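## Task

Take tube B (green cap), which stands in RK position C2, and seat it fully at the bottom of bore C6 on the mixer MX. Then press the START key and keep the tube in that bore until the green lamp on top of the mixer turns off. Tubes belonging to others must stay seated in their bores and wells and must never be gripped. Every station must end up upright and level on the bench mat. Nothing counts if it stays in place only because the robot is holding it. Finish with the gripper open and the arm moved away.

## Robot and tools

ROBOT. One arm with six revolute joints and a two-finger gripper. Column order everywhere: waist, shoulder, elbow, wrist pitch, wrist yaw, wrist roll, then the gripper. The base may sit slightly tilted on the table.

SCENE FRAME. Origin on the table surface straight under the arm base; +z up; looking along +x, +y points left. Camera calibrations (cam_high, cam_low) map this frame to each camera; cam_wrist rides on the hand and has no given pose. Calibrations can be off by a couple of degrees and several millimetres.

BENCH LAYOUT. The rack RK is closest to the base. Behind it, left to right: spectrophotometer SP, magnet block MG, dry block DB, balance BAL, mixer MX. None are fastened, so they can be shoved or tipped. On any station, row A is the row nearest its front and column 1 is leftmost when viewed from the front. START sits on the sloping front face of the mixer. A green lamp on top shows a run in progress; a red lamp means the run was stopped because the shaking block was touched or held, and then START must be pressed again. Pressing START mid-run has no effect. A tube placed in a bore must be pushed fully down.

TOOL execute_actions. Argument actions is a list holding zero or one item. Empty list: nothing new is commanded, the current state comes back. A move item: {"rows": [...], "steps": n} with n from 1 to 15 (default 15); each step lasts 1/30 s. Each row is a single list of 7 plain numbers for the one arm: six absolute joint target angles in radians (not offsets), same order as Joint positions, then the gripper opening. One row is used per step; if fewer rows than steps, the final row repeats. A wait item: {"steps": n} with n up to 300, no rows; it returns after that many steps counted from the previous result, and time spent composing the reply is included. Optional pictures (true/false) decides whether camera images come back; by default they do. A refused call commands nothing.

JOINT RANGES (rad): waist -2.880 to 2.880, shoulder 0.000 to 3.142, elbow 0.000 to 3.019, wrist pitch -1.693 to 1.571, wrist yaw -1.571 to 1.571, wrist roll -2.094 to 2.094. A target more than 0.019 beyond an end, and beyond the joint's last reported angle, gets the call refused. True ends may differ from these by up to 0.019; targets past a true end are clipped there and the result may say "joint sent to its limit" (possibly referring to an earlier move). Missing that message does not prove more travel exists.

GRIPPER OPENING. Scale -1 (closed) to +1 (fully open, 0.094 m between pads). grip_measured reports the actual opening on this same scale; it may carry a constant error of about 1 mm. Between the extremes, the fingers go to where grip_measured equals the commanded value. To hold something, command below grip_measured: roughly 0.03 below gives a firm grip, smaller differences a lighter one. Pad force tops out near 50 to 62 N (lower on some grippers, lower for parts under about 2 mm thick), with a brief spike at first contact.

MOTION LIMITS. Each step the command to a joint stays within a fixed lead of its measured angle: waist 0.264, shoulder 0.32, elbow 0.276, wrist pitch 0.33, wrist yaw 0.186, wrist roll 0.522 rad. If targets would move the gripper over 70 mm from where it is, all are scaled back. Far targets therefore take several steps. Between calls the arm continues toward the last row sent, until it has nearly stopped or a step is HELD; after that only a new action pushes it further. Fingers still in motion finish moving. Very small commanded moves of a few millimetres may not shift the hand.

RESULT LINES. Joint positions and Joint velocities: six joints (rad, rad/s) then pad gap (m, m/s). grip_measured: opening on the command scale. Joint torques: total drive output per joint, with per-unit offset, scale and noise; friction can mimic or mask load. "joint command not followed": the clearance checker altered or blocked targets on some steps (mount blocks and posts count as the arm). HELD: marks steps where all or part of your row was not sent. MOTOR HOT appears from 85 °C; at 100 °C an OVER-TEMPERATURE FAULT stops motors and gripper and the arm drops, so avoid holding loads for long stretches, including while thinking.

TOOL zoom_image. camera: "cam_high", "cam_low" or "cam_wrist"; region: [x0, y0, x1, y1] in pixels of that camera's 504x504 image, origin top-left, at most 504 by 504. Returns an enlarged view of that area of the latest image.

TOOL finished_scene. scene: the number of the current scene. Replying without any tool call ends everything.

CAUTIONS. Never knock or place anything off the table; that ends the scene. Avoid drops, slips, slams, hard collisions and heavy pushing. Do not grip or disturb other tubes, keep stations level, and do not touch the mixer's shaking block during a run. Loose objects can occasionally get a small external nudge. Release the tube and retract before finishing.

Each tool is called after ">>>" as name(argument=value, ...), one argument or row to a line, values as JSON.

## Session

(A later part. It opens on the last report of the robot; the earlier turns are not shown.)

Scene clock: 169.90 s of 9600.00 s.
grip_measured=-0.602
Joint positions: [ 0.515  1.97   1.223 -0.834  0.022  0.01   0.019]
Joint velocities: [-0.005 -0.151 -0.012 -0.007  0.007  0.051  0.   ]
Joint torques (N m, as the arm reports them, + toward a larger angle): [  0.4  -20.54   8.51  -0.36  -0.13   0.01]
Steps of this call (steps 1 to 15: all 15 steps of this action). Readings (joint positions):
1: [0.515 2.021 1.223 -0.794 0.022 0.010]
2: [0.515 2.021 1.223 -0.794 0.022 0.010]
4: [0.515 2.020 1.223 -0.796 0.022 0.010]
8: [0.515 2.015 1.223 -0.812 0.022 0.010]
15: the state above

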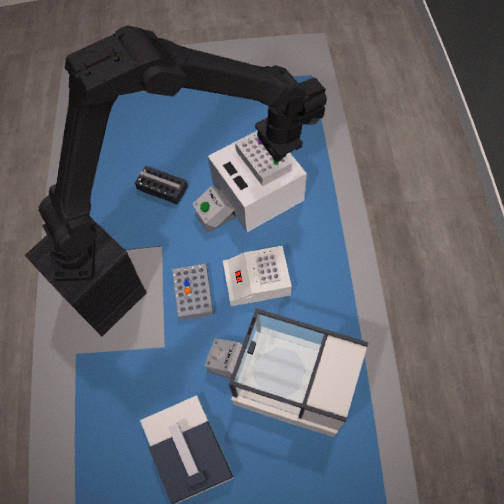

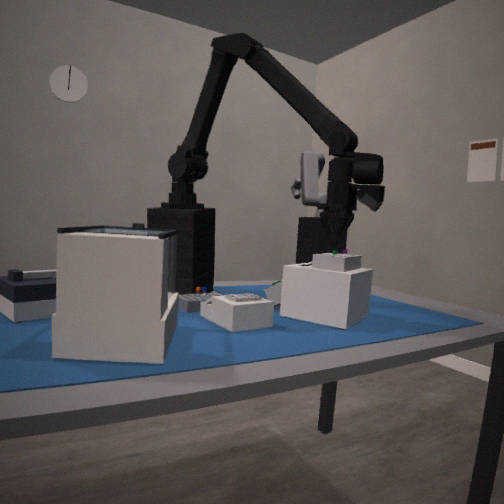

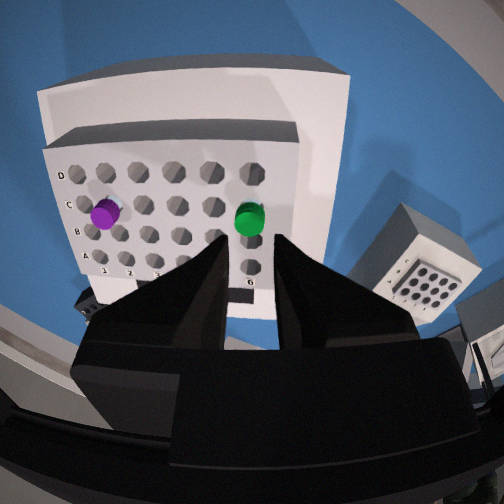

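>>> execute_actions(
  actions=[
    {"rows":[[0.517,1.94,1.243,-0.86,0.02,0.01,-0.65],[0.517,1.92,1.24,-0.87,0.018,0.01,-0.7],[0.517,1.895,1.235,-0.88,0.016,0.01,-0.75],[0.52,1.865,1.225,-0.89,0.014,0.01,-0.8],[0.525,1.83,1.21,-0.9,0.012,0.01,-0.85],[0.53,1.795,1.19,-0.9,0.01,0.01,-0.9],[0.535,1.76,1.165,-0.9,0.008,0.01,-0.94],[0.54,1.725,1.14,-0.9,0.006,0.01,-0.97],[0.545,1.69,1.11,-0.9,0.004,0.01,-1],[0.55,1.655,1.08,-0.9,0.002,0.01,-1],[0.555,1.62,1.05,-0.9,0,0.01,-1],[0.56,1.585,1.02,-0.9,0,0.01,-1],[0.565,1.55,0.99,-0.9,0,0.01,-1],[0.57,1.515,0.96,-0.9,0,0.01,-1],[0.575,1.48,0.93,-0.9,0,0.01,-1]],"steps":15},
  ],
  pictures=false,
)

>>> execute_actions(
  actions=[
    {"rows":[[0.58,1.45,0.9,-0.895,0,0.01,-1],[0.585,1.42,0.87,-0.885,0,0.01,-1],[0.59,1.39,0.84,-0.87,0,0.01,-1],[0.595,1.36,0.81,-0.85,0,0.01,-1],[0.6,1.335,0.78,-0.83,0,0.01,-1],[0.605,1.31,0.75,-0.8,0,0.01,-1],[0.61,1.29,0.72,-0.77,0,0.01,-1],[0.615,1.275,0.69,-0.74,0,0.01,-1],[0.62,1.265,0.66,-0.71,0,0.01,-1],[0.625,1.26,0.63,-0.68,0,0.01,-1],[0.63,1.26,0.6,-0.65,0,0.01,-1],[0.63,1.26,0.57,-0.62,0,0.01,-1],[0.63,1.26,0.54,-0.59,0,0.01,-1],[0.63,1.265,0.51,-0.55,0,0.01,-1],[0.63,1.275,0.48,-0.51,0,0.01,-1]],"steps":15},
  ],
  pictures=false,
)

>>> execute_actions(
  actions=[
    {"rows":[[0.63,1.29,0.455,-0.47,0,0.01,-1],[0.63,1.31,0.43,-0.43,0,0.01,-1],[0.63,1.335,0.41,-0.39,0,0.01,-1],[0.63,1.36,0.39,-0.35,0,0.01,-1],[0.63,1.39,0.375,-0.31,0,0.01,-1],[0.63,1.42,0.36,-0.27,0,0.01,-1],[0.63,1.45,0.35,-0.23,0,0.01,-1],[0.63,1.48,0.345,-0.19,0,0.01,-1],[0.63,1.51,0.34,-0.15,0,0.01,-1],[0.63,1.54,0.34,-0.11,0,0.01,-1],[0.63,1.57,0.34,-0.07,0,0.01,-1],[0.63,1.6,0.34,-0.03,0,0.01,-1],[0.63,1.625,0.34,0.01,0,0.01,-1],[0.63,1.64,0.34,0.04,0,0.01,-1],[0.63,1.65,0.34,0.06,0,0.01,-1]],"steps":15},
  ],
  pictures=false,
)

>>> execute_actions(
  actions=[
    {"steps":10},
  ],
)

Scene clock: 178.03 s of 9600.00 s.
grip_measured=-0.981
Joint positions: [ 0.548  1.528  0.99  -0.883  0.003  0.01   0.001]
Joint velocities: [ 0.21  -1.158 -0.828 -0.007 -0.081  0.022 -0.   ]
Joint torques (N m, as the arm reports them, + toward a larger angle): [  0.85 -12.5    7.2   -0.1   -0.17   0.01]
Steps of this call (steps 1 to 15: the robot went on to your last target; steps 16 to 229: nothing new was sent; steps 230 to 244: all 15 steps of this action). Readings (joint positions):
230: [0.515 1.962 1.223 -0.837 0.022 0.010]
231: [0.515 1.961 1.223 -0.841 0.021 0.010]
233: [0.515 1.949 1.222 -0.858 0.018 0.010]
237: [0.516 1.844 1.171 -0.878 0.010 0.010]
244: the state above

Scene clock: 178.53 s of 9600.00 s.
grip_measured=-0.981
Joint positions: [ 0.617  1.261  0.529 -0.597  0.002  0.01   0.001]
Joint velocities: [ 0.005  0.015 -0.867  1.057 -0.007  0.051 -0.001]
Joint torques (N m, as the arm reports them, + toward a larger angle): [ 0.55 -7.2   7.54  0.87 -0.16  0.02]
Steps of this call (steps 1 to 15: all 15 steps of this action). Readings (joint positions):
1: [0.555 1.491 0.961 -0.883 0.002 0.010]
2: [0.562 1.456 0.931 -0.883 0.002 0.010]
4: [0.574 1.397 0.867 -0.879 0.002 0.010]
8: [0.593 1.308 0.735 -0.812 0.002 0.010]
15: the state above

Scene clock: 179.03 s of 9600.00 s.
grip_measured=-0.981
Joint positions: [ 0.617  1.629  0.334 -0.018  0.002  0.01   0.001]
Joint velocities: [-0.005  0.562  0.002  0.882 -0.037 -0.007  0.001]
Joint torques (N m, as the arm reports them, + toward a larger angle): [  0.61 -10.98   3.98   0.93  -0.14   0.01]
Steps of this call (steps 1 to 15: all 15 steps of this action). Readings (joint positions):
1: [0.617 1.264 0.499 -0.561 0.002 0.010]
2: [0.617 1.271 0.471 -0.523 0.002 0.010]
4: [0.617 1.302 0.421 -0.447 0.002 0.010]
8: [0.617 1.422 0.355 -0.289 0.002 0.010]
15: the state above

Scene clock: 179.37 s of 9600.00 s.
grip_measured=-0.981
Joint positions: [0.617 1.655 0.334 0.038 0.002 0.01  0.001]
Joint velocities: [-0.015  0.005  0.012  0.002 -0.066 -0.022 -0.001]
Joint torques (N m, as the arm reports them, + toward a larger angle): [  0.47 -10.29   3.74   1.39  -0.15   0.01]
Steps of this call (steps 1 to 10: the robot went on to your last target). Readings (joint positions):
1: [0.617 1.644 0.334 0.006 0.002 0.010]
2: [0.617 1.653 0.334 0.020 0.002 0.010]
4: [0.617 1.655 0.334 0.031 0.002 0.010]
8: [0.617 1.655 0.334 0.038 0.002 0.010]
10: the state above

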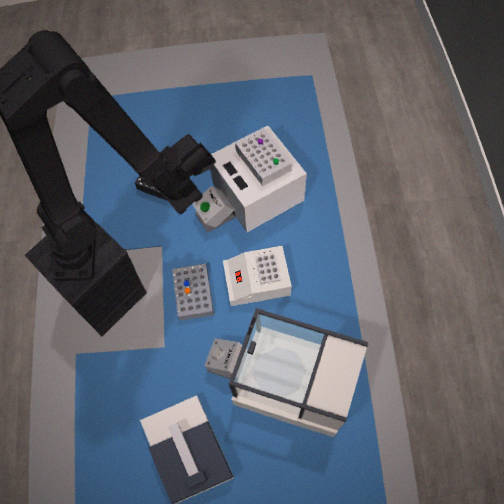

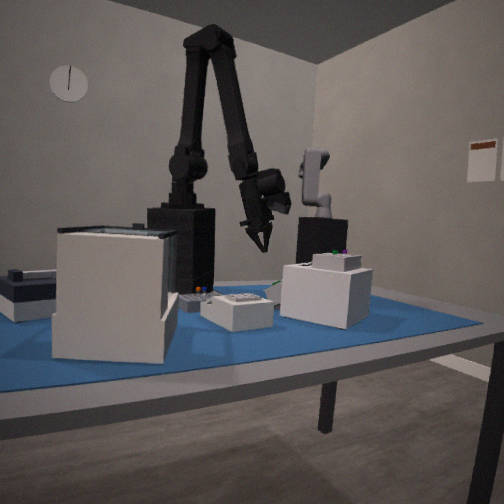

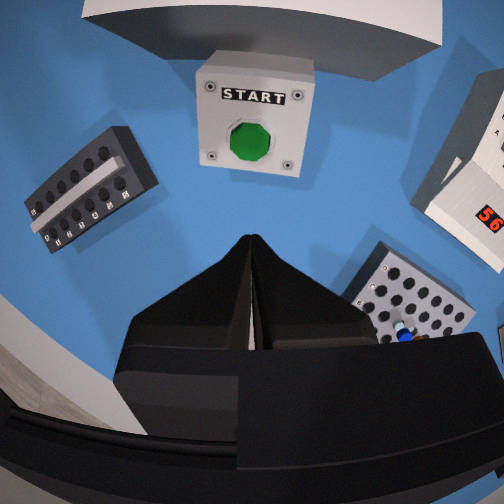

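>>> execute_actions(
  actions=[
    {"rows":[[0.63,1.66,0.34,0.07,0,0.01,-1],[0.63,1.675,0.341,0.09,0,0.01,-1],[0.63,1.695,0.342,0.11,0,0.01,-1],[0.63,1.715,0.344,0.13,0,0.01,-1],[0.63,1.735,0.346,0.155,0,0.01,-1],[0.63,1.755,0.348,0.18,0,0.01,-1],[0.63,1.775,0.35,0.2,0,0.01,-1],[0.63,1.795,0.352,0.22,0,0.01,-1],[0.63,1.815,0.354,0.245,0,0.01,-1],[0.63,1.835,0.356,0.27,0,0.01,-1],[0.63,1.855,0.358,0.29,0,0.01,-1],[0.63,1.875,0.36,0.31,0,0.01,-1],[0.63,1.895,0.363,0.335,0,0.01,-1],[0.63,1.915,0.366,0.36,0,0.01,-1],[0.63,1.935,0.369,0.38,0,0.01,-1]],"steps":15},
  ],
  pictures=false,
)

>>> execute_actions(
  actions=[
    {"rows":[[0.63,1.955,0.372,0.4,0,0.01,-1],[0.63,1.975,0.375,0.425,0,0.01,-1],[0.63,1.99,0.378,0.445,0,0.01,-1],[0.63,2.005,0.38,0.46,0,0.01,-1],[0.63,2.02,0.382,0.475,0,0.01,-1],[0.63,2.03,0.384,0.49,0,0.01,-1],[0.63,2.04,0.386,0.5,0,0.01,-1]],"steps":15},
  ],
)

>>> zoom_image(
  camera="cam_low",
  region=[230,230,320,310],
)

Scene clock: 186.63 s of 9600.00 s.
grip_measured=-0.981
Joint positions: [0.617 1.898 0.348 0.315 0.002 0.01  0.001]
Joint velocities: [-0.015  0.562  0.115  0.637  0.066  0.037  0.001]
Joint torques (N m, as the arm reports them, + toward a larger angle): [  0.52 -10.74   2.59   1.35  -0.15   0.01]
Steps of this call (steps 1 to 30: the robot went on to your last target; steps 31 to 203: nothing new was sent; steps 204 to 218: all 15 steps of this action). Readings (joint positions):
204: [0.617 1.655 0.334 0.041 0.002 0.010]
205: [0.617 1.656 0.334 0.047 0.002 0.010]
207: [0.617 1.670 0.334 0.078 0.002 0.010]
211: [0.617 1.747 0.334 0.162 0.002 0.010]
218: the state above

Scene clock: 187.13 s of 9600.00 s.
grip_measured=-0.981
Joint positions: [0.617 2.039 0.382 0.477 0.002 0.01  0.001]
Joint velocities: [-0.024 -0.015  0.007  0.002 -0.051  0.081  0.   ]
Joint torques (N m, as the arm reports them, + toward a larger angle): [  0.67 -11.95   0.81   1.54  -0.16   0.01]
Steps of this call (steps 1 to 15: all 15 steps of this action). Readings (joint positions):
1: [0.617 1.917 0.352 0.337 0.002 0.010]
2: [0.617 1.936 0.357 0.359 0.002 0.010]
4: [0.617 1.973 0.366 0.402 0.002 0.010]
8: [0.617 2.028 0.380 0.463 0.002 0.010]
15: the state above

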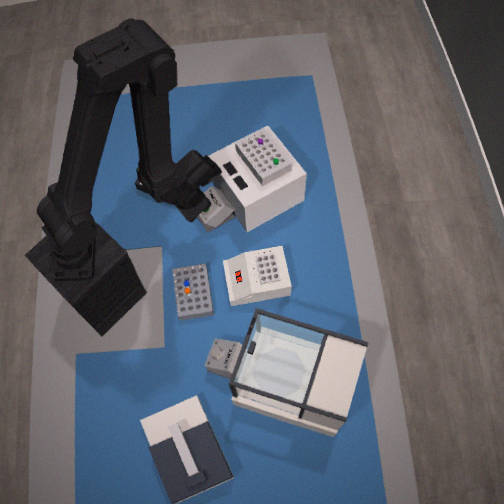

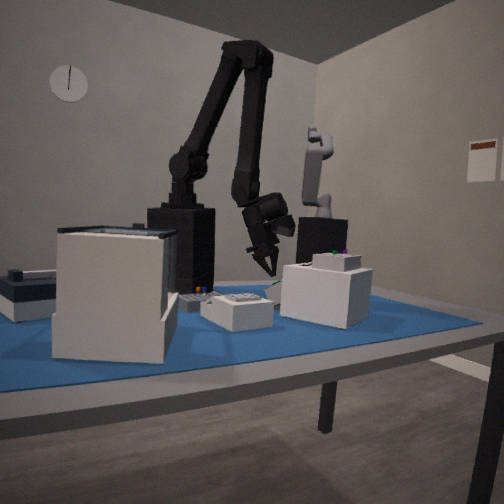

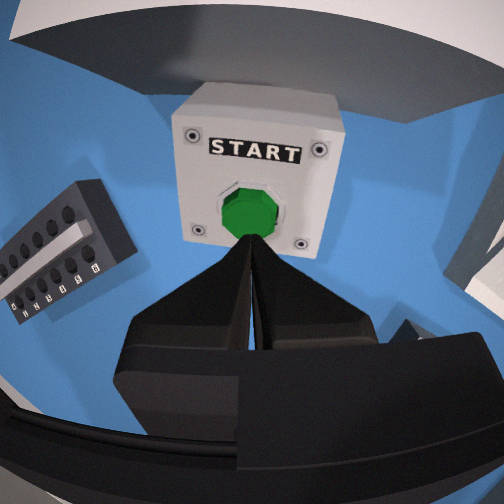

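Region (230, 230, 320, 310) of cam_low's 504x504 image, scaled by 5.600, with more detail than that image has.

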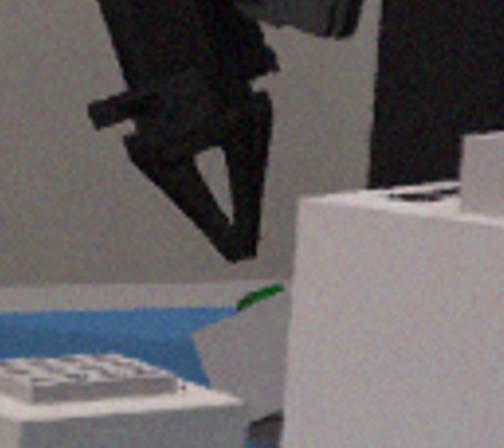

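>>> execute_actions(
  actions=[
    {"rows":[[0.63,2.048,0.389,0.505,0,0.01,-1],[0.63,2.056,0.392,0.51,0,0.01,-1],[0.63,2.064,0.395,0.515,0,0.01,-1],[0.63,2.072,0.398,0.52,0,0.01,-1],[0.63,2.08,0.401,0.525,0,0.01,-1],[0.63,2.088,0.404,0.53,0,0.01,-1],[0.63,2.096,0.407,0.535,0,0.01,-1],[0.63,2.104,0.41,0.54,0,0.01,-1],[0.63,2.112,0.413,0.545,0,0.01,-1],[0.63,2.12,0.416,0.55,0,0.01,-1],[0.63,2.128,0.419,0.555,0,0.01,-1],[0.63,2.136,0.422,0.56,0,0.01,-1],[0.63,2.144,0.425,0.565,0,0.01,-1],[0.63,2.152,0.428,0.57,0,0.01,-1],[0.63,2.16,0.431,0.575,0,0.01,-1]],"steps":15},
  ],
  pictures=false,
)

>>> execute_actions(
  actions=[
    {"steps":10},
  ],
)

Scene clock: 192.27 s of 9600.00 s.
grip_measured=-0.981
Joint positions: [0.617 2.13  0.415 0.548 0.002 0.01  0.001]
Joint velocities: [-0.015  0.073  0.007  0.183  0.037 -0.037 -0.   ]
Joint torques (N m, as the arm reports them, + toward a larger angle): [  0.47 -10.76   1.46   1.31  -0.21   0.01]
Steps of this call (steps 1 to 15: the robot went on to your last target; steps 16 to 139: nothing new was sent; steps 140 to 154: all 15 steps of this action). Readings (joint positions):
140: [0.617 2.039 0.382 0.478 0.002 0.010]
141: [0.617 2.039 0.382 0.480 0.002 0.010]
143: [0.617 2.046 0.385 0.489 0.002 0.010]
147: [0.617 2.079 0.399 0.508 0.002 0.010]
154: the state above

Scene clock: 192.60 s of 9600.00 s.
grip_measured=-0.981
Joint positions: [0.617 2.136 0.415 0.558 0.002 0.01  0.001]
Joint velocities: [-0.005 -0.005  0.007  0.007 -0.081 -0.022  0.   ]
Joint torques (N m, as the arm reports them, + toward a larger angle): [  0.76 -10.39   1.4    1.38  -0.21   0.01]
Steps of this call (steps 1 to 10: the robot went on to your last target). Readings (joint positions):
1: [0.617 2.133 0.415 0.553 0.003 0.010]
2: [0.617 2.134 0.415 0.556 0.002 0.010]
4: [0.617 2.136 0.415 0.558 0.002 0.010]
8: [0.617 2.136 0.415 0.558 0.002 0.010]
10: the state above

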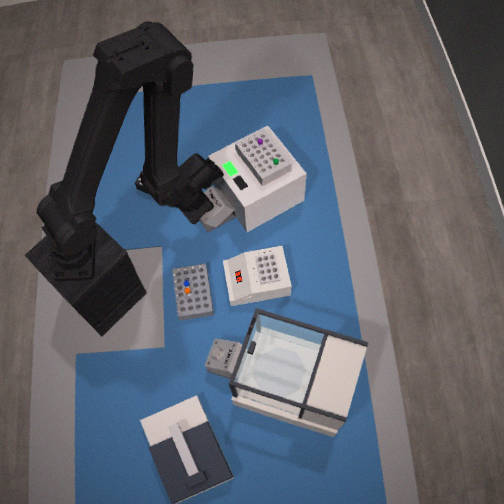

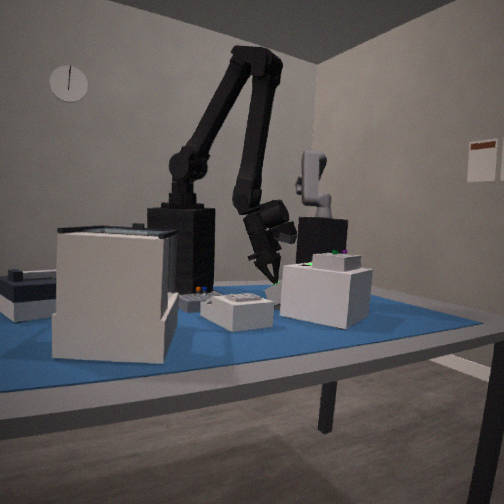

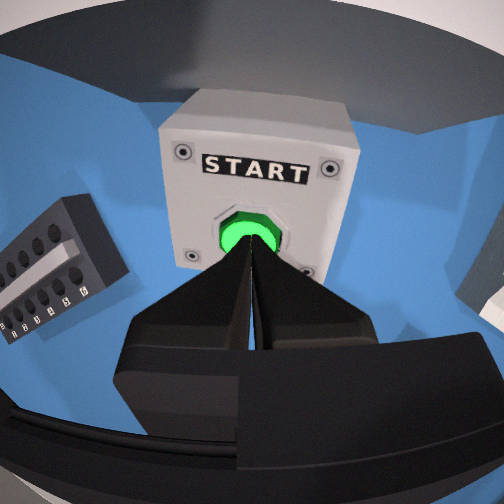

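Running. Retreat.

>>> execute_actions(
  actions=[
    {"rows":[[0.63,2.13,0.41,0.55,0,0.01,-1],[0.63,2.11,0.4,0.53,0,0.01,-1],[0.63,2.09,0.392,0.51,0,0.01,-1],[0.63,2.07,0.385,0.49,0,0.01,-1],[0.63,2.05,0.378,0.47,0,0.01,-1],[0.63,2.025,0.372,0.445,0,0.01,-1],[0.63,2.0,0.366,0.42,0,0.01,-1],[0.63,1.975,0.36,0.39,0,0.01,-1],[0.63,1.95,0.355,0.36,0,0.01,-1],[0.63,1.925,0.35,0.33,0,0.01,-1],[0.63,1.9,0.346,0.3,0,0.01,-1],[0.63,1.875,0.343,0.27,0,0.01,-1],[0.63,1.85,0.34,0.24,0,0.01,-1],[0.63,1.825,0.338,0.21,0,0.01,-1],[0.63,1.8,0.336,0.18,0,0.01,-1]],"steps":15},
  ],
  pictures=false,
)

>>> execute_actions(
  actions=[
    {"rows":[[0.63,1.775,0.335,0.15,0,0.01,-1],[0.63,1.75,0.335,0.12,0,0.01,-1],[0.63,1.725,0.335,0.09,0,0.01,-1],[0.63,1.7,0.335,0.06,0,0.01,-1],[0.63,1.675,0.335,0.03,0,0.01,-1],[0.63,1.65,0.335,0,0,0.01,-1],[0.63,1.625,0.335,-0.03,0,0.01,-1],[0.63,1.6,0.335,-0.06,0,0.01,-1],[0.63,1.575,0.335,-0.09,0,0.01,-1],[0.63,1.555,0.335,-0.115,0,0.01,-1],[0.63,1.535,0.335,-0.14,0,0.01,-1],[0.63,1.52,0.335,-0.16,0,0.01,-1],[0.63,1.51,0.335,-0.175,0,0.01,-1],[0.63,1.5,0.335,-0.185,0,0.01,-1]],"steps":15},
  ],
  pictures=false,
)

>>> execute_actions(
  actions=[
    {"steps":200},
  ],
)

Scene clock: 198.67 s of 9600.00 s.
grip_measured=-0.981
Joint positions: [0.617 1.853 0.343 0.251 0.001 0.01  0.001]
Joint velocities: [-0.005 -0.718 -0.056 -0.867  0.081  0.066 -0.   ]
Joint torques (N m, as the arm reports them, + toward a larger angle): [  0.77 -11.54   1.35   0.4   -0.13   0.  ]
Steps of this call (steps 1 to 15: the robot went on to your last target; steps 16 to 167: nothing new was sent; steps 168 to 182: all 15 steps of this action). Readings (joint positions):
168: [0.617 2.135 0.414 0.558 0.002 0.010]
169: [0.617 2.131 0.412 0.557 0.002 0.010]
171: [0.617 2.113 0.404 0.537 0.001 0.010]
175: [0.617 2.039 0.378 0.453 0.001 0.010]
182: the state above

Scene clock: 199.17 s of 9600.00 s.
grip_measured=-0.981
Joint positions: [ 0.617  1.512  0.339 -0.152  0.001  0.01   0.001]
Joint velocities: [-0.005 -0.288 -0.012 -0.291 -0.037 -0.022  0.   ]
Joint torques (N m, as the arm reports them, + toward a larger angle): [ 0.51 -8.5   4.04  0.21 -0.11  0.02]
Steps of this call (steps 1 to 15: all 15 steps of this action). Readings (joint positions):
1: [0.617 1.827 0.342 0.221 0.001 0.010]
2: [0.617 1.803 0.341 0.191 0.001 0.010]
4: [0.617 1.753 0.339 0.131 0.001 0.010]
8: [0.617 1.653 0.339 0.011 0.001 0.010]
15: the state above

Scene clock: 205.83 s of 9600.00 s.
grip_measured=-0.981
Joint positions: [ 0.617  1.502  0.337 -0.17   0.001  0.01   0.001]
Joint velocities: [-0.005  0.005 -0.002  0.007 -0.007  0.007 -0.   ]
Joint torques (N m, as the arm reports them, + toward a larger angle): [ 0.6  -8.87  4.3  -0.03 -0.12  0.  ]
Steps of this call (steps 1 to 30: the robot went on to your last target; steps 31 to 200: nothing new was sent). Readings (joint positions):
1: [0.617 1.505 0.339 -0.159 0.001 0.010]
2: [0.617 1.502 0.339 -0.163 0.001 0.010]
4: [0.617 1.502 0.339 -0.167 0.001 0.010]
8: [0.617 1.502 0.337 -0.170 0.001 0.010]
200: the state above
The arm was judged still, so your last target was given up. Only a new action makes it travel on or press farther. Fingers that are still opening or closing keep moving.

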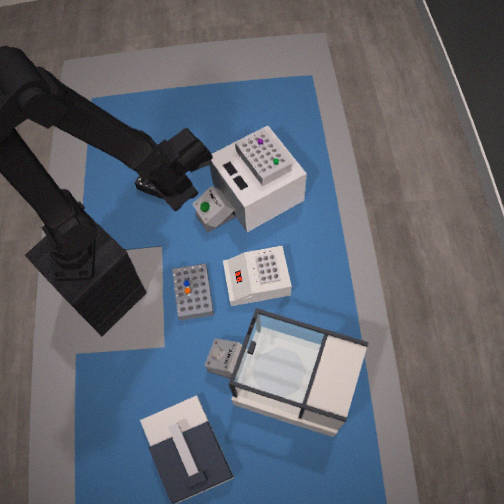

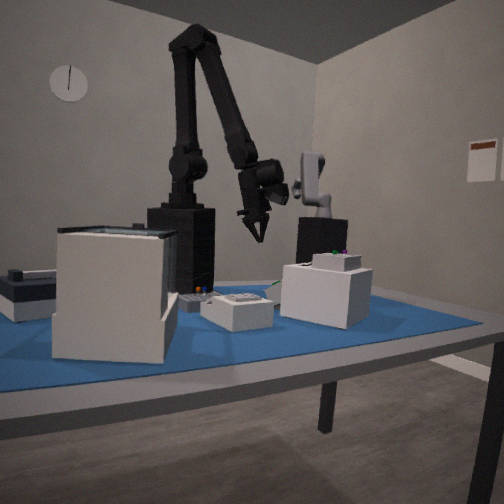

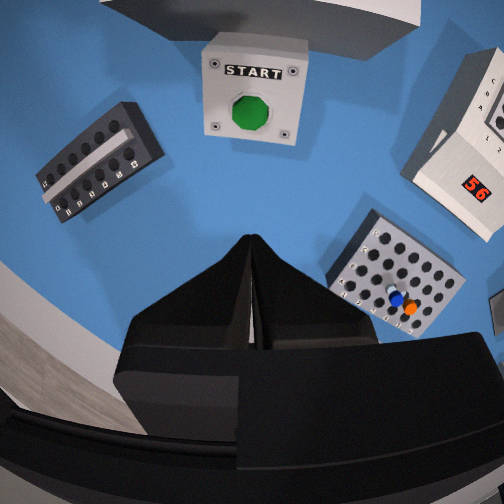

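>>> zoom_image(
  camera="cam_low",
  region=[315,230,365,270],
)

Region (315, 230, 365, 270) of cam_low's 504x504 image, scaled by 10.080, with more detail than that image has; it fills the top 403 rows of this view, and the rest is white.

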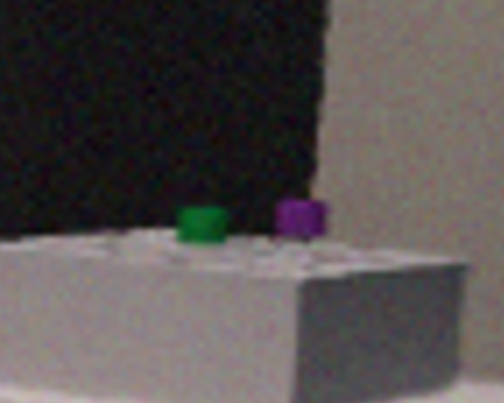

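>>> finished_scene(
  scene=2,
)

The scene is finished: the task was done.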